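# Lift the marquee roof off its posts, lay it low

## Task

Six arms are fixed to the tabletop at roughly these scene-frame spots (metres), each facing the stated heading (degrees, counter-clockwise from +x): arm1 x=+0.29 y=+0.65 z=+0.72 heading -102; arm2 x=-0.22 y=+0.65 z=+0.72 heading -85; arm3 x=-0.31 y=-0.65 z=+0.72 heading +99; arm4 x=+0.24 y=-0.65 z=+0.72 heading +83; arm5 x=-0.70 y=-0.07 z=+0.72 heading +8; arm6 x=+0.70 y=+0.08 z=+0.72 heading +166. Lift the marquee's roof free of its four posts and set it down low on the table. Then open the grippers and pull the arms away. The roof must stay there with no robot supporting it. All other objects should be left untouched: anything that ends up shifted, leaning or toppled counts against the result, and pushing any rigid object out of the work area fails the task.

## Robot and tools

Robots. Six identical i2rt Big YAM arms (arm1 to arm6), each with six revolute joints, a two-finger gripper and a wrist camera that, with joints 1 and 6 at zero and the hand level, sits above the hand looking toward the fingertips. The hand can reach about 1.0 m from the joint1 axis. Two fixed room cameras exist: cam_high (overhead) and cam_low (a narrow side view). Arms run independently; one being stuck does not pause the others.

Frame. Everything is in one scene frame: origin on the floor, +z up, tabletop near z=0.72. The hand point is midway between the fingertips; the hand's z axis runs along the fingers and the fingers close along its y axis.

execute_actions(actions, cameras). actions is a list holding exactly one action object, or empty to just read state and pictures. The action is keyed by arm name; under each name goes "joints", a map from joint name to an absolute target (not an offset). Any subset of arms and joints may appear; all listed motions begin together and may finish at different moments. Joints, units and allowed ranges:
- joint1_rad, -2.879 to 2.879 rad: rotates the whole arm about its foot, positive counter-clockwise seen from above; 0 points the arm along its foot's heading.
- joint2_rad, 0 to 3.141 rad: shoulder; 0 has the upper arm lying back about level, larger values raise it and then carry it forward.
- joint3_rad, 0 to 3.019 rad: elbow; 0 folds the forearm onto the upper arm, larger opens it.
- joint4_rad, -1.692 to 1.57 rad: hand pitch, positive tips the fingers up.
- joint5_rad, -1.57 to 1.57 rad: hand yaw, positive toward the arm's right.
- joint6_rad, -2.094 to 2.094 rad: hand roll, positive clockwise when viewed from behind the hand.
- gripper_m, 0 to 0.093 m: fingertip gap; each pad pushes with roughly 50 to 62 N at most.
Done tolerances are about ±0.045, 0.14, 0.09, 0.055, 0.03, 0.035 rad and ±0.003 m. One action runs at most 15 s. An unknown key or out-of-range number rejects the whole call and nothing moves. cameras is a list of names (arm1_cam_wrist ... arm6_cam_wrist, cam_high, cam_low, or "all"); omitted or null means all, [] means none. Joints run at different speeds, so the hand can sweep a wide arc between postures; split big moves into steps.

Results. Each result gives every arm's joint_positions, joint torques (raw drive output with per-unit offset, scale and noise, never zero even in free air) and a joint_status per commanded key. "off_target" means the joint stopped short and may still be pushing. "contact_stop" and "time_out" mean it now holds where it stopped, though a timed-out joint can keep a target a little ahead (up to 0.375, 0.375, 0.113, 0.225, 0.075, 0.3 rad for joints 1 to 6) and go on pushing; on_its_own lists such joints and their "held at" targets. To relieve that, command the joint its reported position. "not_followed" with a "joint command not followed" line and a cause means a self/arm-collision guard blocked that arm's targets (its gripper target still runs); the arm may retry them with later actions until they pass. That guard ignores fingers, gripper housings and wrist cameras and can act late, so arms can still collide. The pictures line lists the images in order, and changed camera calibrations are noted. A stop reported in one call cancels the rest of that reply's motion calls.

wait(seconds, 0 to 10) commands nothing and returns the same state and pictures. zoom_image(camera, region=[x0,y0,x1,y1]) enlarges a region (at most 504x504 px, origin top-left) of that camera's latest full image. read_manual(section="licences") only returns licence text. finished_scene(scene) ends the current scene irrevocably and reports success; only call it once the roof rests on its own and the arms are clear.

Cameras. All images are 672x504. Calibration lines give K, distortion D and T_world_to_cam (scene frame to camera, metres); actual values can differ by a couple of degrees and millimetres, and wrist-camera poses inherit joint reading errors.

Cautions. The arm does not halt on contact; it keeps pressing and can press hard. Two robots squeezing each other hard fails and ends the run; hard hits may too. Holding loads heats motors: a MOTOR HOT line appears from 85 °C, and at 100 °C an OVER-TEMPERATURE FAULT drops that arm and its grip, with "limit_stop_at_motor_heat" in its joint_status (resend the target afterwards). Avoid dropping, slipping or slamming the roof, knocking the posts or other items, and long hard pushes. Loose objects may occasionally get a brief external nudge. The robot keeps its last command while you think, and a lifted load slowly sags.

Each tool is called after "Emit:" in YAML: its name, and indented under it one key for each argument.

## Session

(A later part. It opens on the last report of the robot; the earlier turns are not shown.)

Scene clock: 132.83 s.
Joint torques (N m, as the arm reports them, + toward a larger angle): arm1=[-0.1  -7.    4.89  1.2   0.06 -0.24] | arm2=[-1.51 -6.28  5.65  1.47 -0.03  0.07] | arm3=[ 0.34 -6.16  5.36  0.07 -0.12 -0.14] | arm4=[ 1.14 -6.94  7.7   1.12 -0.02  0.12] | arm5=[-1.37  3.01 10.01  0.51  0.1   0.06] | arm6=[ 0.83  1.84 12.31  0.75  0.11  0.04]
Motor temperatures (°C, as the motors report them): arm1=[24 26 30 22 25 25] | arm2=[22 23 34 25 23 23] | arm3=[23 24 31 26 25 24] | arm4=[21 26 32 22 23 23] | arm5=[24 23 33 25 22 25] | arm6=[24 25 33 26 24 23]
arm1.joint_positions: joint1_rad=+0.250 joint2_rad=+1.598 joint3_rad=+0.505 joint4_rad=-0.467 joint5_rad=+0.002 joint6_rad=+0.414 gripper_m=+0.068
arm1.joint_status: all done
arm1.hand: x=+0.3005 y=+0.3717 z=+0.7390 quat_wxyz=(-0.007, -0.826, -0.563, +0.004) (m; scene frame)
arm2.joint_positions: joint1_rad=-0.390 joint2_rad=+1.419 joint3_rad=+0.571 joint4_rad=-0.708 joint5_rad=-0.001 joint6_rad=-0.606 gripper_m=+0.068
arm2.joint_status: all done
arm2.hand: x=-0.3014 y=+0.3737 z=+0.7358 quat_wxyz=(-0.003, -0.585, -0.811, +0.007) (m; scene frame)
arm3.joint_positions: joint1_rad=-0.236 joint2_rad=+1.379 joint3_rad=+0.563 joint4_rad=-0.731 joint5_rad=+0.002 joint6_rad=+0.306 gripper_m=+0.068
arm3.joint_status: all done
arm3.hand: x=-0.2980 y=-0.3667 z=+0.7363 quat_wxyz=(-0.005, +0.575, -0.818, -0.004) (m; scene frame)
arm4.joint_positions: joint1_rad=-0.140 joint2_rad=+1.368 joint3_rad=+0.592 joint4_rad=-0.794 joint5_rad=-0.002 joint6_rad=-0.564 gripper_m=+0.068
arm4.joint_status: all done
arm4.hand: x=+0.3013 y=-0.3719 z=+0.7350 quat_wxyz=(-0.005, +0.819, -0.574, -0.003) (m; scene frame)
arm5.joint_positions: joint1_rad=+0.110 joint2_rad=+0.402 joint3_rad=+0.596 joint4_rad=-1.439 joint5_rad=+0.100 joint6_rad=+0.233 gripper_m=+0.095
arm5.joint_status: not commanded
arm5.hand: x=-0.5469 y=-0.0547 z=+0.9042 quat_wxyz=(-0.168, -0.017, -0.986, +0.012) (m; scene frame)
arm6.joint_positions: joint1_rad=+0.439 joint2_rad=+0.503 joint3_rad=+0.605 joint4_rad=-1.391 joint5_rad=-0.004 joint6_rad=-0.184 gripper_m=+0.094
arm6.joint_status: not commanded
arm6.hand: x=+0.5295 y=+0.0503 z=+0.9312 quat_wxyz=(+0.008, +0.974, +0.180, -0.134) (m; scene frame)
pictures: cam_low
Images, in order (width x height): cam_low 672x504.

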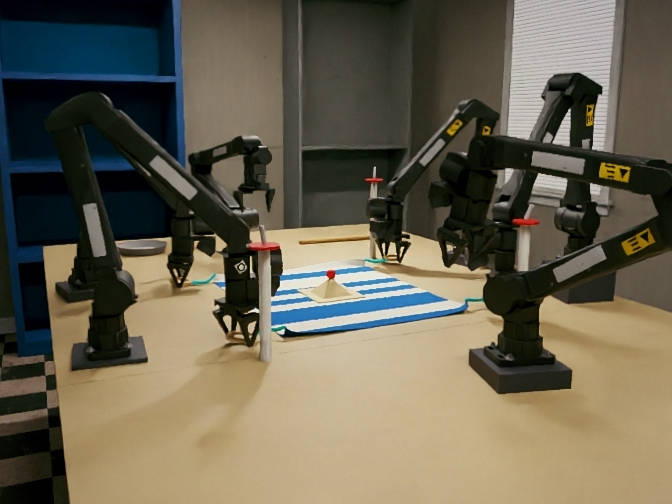

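Emit:
execute_actions:
  actions:
    - {"arm1":{"joints":{"gripper_m":0.085}},"arm2":{"joints":{"gripper_m":0.085}},"arm3":{"joints":{"gripper_m":0.085}},"arm4":{"joints":{"gripper_m":0.085}}}
  cameras: []

Emit:
execute_actions:
  actions:
    - {"arm1":{"joints":{"joint2_rad":0.7,"joint4_rad":-1.25}},"arm2":{"joints":{"joint2_rad":0.6,"joint4_rad":-1.4}},"arm3":{"joints":{"joint2_rad":0.6,"joint4_rad":-1.4}},"arm4":{"joints":{"joint2_rad":0.6,"joint4_rad":-1.4}}}
  cameras: ["cam_high","cam_low"]

Scene clock: 140.70 s.
Joint torques (N m, as the arm reports them, + toward a larger angle): arm1=[-0.07 -7.08  4.77  1.2   0.06 -0.24] | arm2=[-1.31 -6.21  5.64  1.32 -0.05  0.08] | arm3=[ 0.49 -6.6   5.25  0.1  -0.11 -0.13] | arm4=[ 1.16 -6.84  7.72  1.11 -0.02  0.12] | arm5=[-1.71  2.27  9.87  0.49  0.14  0.06] | arm6=[ 0.68  1.6  12.25  0.93  0.11  0.04]
Motor temperatures (°C, as the motors report them): arm1=[24 26 29 22 25 25] | arm2=[22 23 32 25 23 23] | arm3=[23 24 30 26 25 24] | arm4=[21 26 30 22 23 23] | arm5=[24 23 33 25 22 25] | arm6=[24 25 33 26 24 23]
arm1.joint_positions: joint1_rad=+0.250 joint2_rad=+1.598 joint3_rad=+0.505 joint4_rad=-0.467 joint5_rad=+0.002 joint6_rad=+0.414 gripper_m=+0.085
arm1.joint_status: all done
arm1.hand: x=+0.3005 y=+0.3717 z=+0.7390 quat_wxyz=(-0.007, -0.826, -0.563, +0.004) (m; scene frame)
arm2.joint_positions: joint1_rad=-0.390 joint2_rad=+1.419 joint3_rad=+0.571 joint4_rad=-0.708 joint5_rad=-0.001 joint6_rad=-0.606 gripper_m=+0.085
arm2.joint_status: all done
arm2.hand: x=-0.3014 y=+0.3737 z=+0.7358 quat_wxyz=(-0.003, -0.585, -0.811, +0.007) (m; scene frame)
arm3.joint_positions: joint1_rad=-0.236 joint2_rad=+1.379 joint3_rad=+0.563 joint4_rad=-0.731 joint5_rad=+0.002 joint6_rad=+0.306 gripper_m=+0.085
arm3.joint_status: all done
arm3.hand: x=-0.2980 y=-0.3667 z=+0.7363 quat_wxyz=(-0.005, +0.575, -0.818, -0.004) (m; scene frame)
arm4.joint_positions: joint1_rad=-0.140 joint2_rad=+1.368 joint3_rad=+0.592 joint4_rad=-0.794 joint5_rad=-0.002 joint6_rad=-0.564 gripper_m=+0.085
arm4.joint_status: all done
arm4.hand: x=+0.3013 y=-0.3719 z=+0.7350 quat_wxyz=(-0.005, +0.819, -0.574, -0.003) (m; scene frame)
arm5.joint_positions: joint1_rad=+0.110 joint2_rad=+0.402 joint3_rad=+0.596 joint4_rad=-1.439 joint5_rad=+0.100 joint6_rad=+0.233 gripper_m=+0.095
arm5.joint_status: not commanded
arm5.hand: x=-0.5469 y=-0.0547 z=+0.9042 quat_wxyz=(-0.168, -0.017, -0.986, +0.012) (m; scene frame)
arm6.joint_positions: joint1_rad=+0.439 joint2_rad=+0.503 joint3_rad=+0.605 joint4_rad=-1.391 joint5_rad=-0.004 joint6_rad=-0.184 gripper_m=+0.094
arm6.joint_status: not commanded
arm6.hand: x=+0.5295 y=+0.0503 z=+0.9312 quat_wxyz=(+0.008, +0.974, +0.180, -0.134) (m; scene frame)
pictures: none
No camera images: the call's "cameras" was empty. Leave "cameras" out to get every camera's image.

Scene clock: 142.13 s.
Joint torques (N m, as the arm reports them, + toward a larger angle): arm1=[-0.12 -0.86  9.48  0.31  0.06 -0.24] | arm2=[-1.19 -0.1   8.44  0.84 -0.03  0.06] | arm3=[ 0.65  0.21  8.27 -0.5  -0.13 -0.15] | arm4=[ 1.14 -0.64 10.73  0.33 -0.02  0.13] | arm5=[-0.71  3.06  9.96  0.72  0.14  0.03] | arm6=[ 1.04  1.56 12.42  0.95  0.12  0.06]
Motor temperatures (°C, as the motors report them): arm1=[24 26 29 22 25 25] | arm2=[22 23 32 25 23 23] | arm3=[23 24 30 26 25 24] | arm4=[21 26 30 22 23 23] | arm5=[24 23 33 25 22 25] | arm6=[24 25 33 26 24 23]
arm1.joint_positions: joint1_rad=+0.250 joint2_rad=+0.704 joint3_rad=+0.505 joint4_rad=-1.237 joint5_rad=+0.002 joint6_rad=+0.414 gripper_m=+0.085
arm1.joint_status: all done
arm1.hand: x=+0.2964 y=+0.4664 z=+0.9244 quat_wxyz=(-0.059, -0.824, -0.562, +0.037) (m; scene frame)
arm2.joint_positions: joint1_rad=-0.390 joint2_rad=+0.604 joint3_rad=+0.571 joint4_rad=-1.388 joint5_rad=-0.001 joint6_rad=-0.606 gripper_m=+0.085
arm2.joint_status: all done
arm2.hand: x=-0.2673 y=+0.4897 z=+0.8987 quat_wxyz=(-0.026, -0.584, -0.809, +0.070) (m; scene frame)
arm3.joint_positions: joint1_rad=-0.236 joint2_rad=+0.600 joint3_rad=+0.563 joint4_rad=-1.389 joint5_rad=+0.002 joint6_rad=+0.306 gripper_m=+0.085
arm3.joint_status: all done
arm3.hand: x=-0.3028 y=-0.4840 z=+0.8894 quat_wxyz=(-0.042, +0.574, -0.816, -0.053) (m; scene frame)
arm4.joint_positions: joint1_rad=-0.140 joint2_rad=+0.603 joint3_rad=+0.592 joint4_rad=-1.389 joint5_rad=-0.002 joint6_rad=-0.564 gripper_m=+0.085
arm4.joint_status: all done
arm4.hand: x=+0.2768 y=-0.4836 z=+0.8868 quat_wxyz=(-0.083, +0.816, -0.572, -0.036) (m; scene frame)
arm5.joint_positions: joint1_rad=+0.110 joint2_rad=+0.402 joint3_rad=+0.596 joint4_rad=-1.439 joint5_rad=+0.100 joint6_rad=+0.233 gripper_m=+0.095
arm5.joint_status: not commanded
arm5.hand: x=-0.5469 y=-0.0547 z=+0.9042 quat_wxyz=(-0.168, -0.017, -0.986, +0.012) (m; scene frame)
arm6.joint_positions: joint1_rad=+0.439 joint2_rad=+0.503 joint3_rad=+0.605 joint4_rad=-1.391 joint5_rad=-0.004 joint6_rad=-0.184 gripper_m=+0.094
arm6.joint_status: not commanded
arm6.hand: x=+0.5295 y=+0.0503 z=+0.9312 quat_wxyz=(+0.008, +0.974, +0.180, -0.134) (m; scene frame)
pictures: cam_high, cam_low
Images, in order (width x height): cam_high 672x504, cam_low 672x504.

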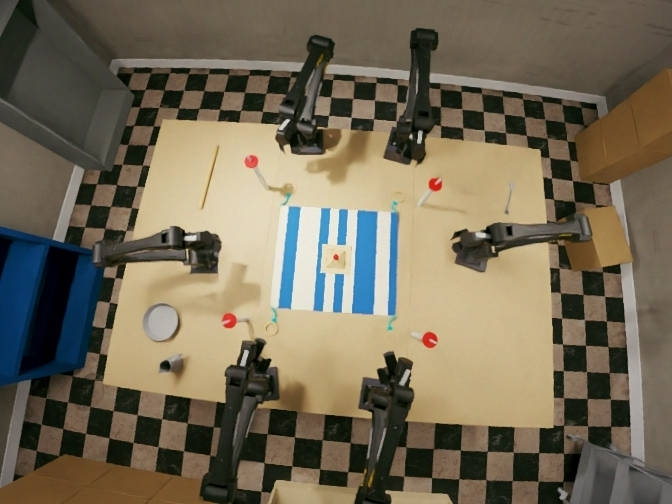

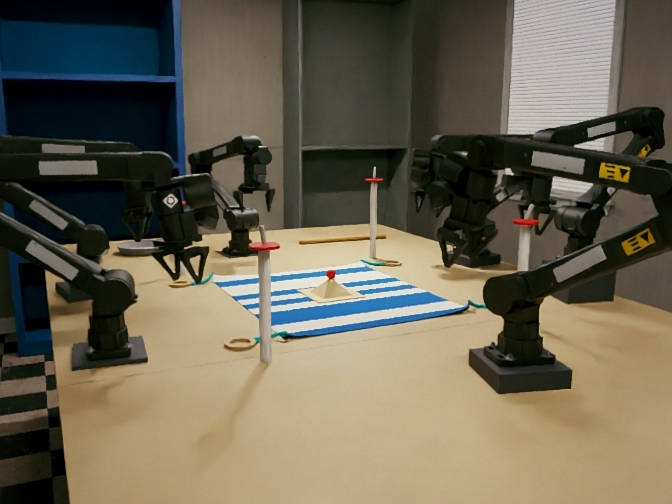

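Emit:
finished_scene:
  scene: 1

The scene is finished: the task was done.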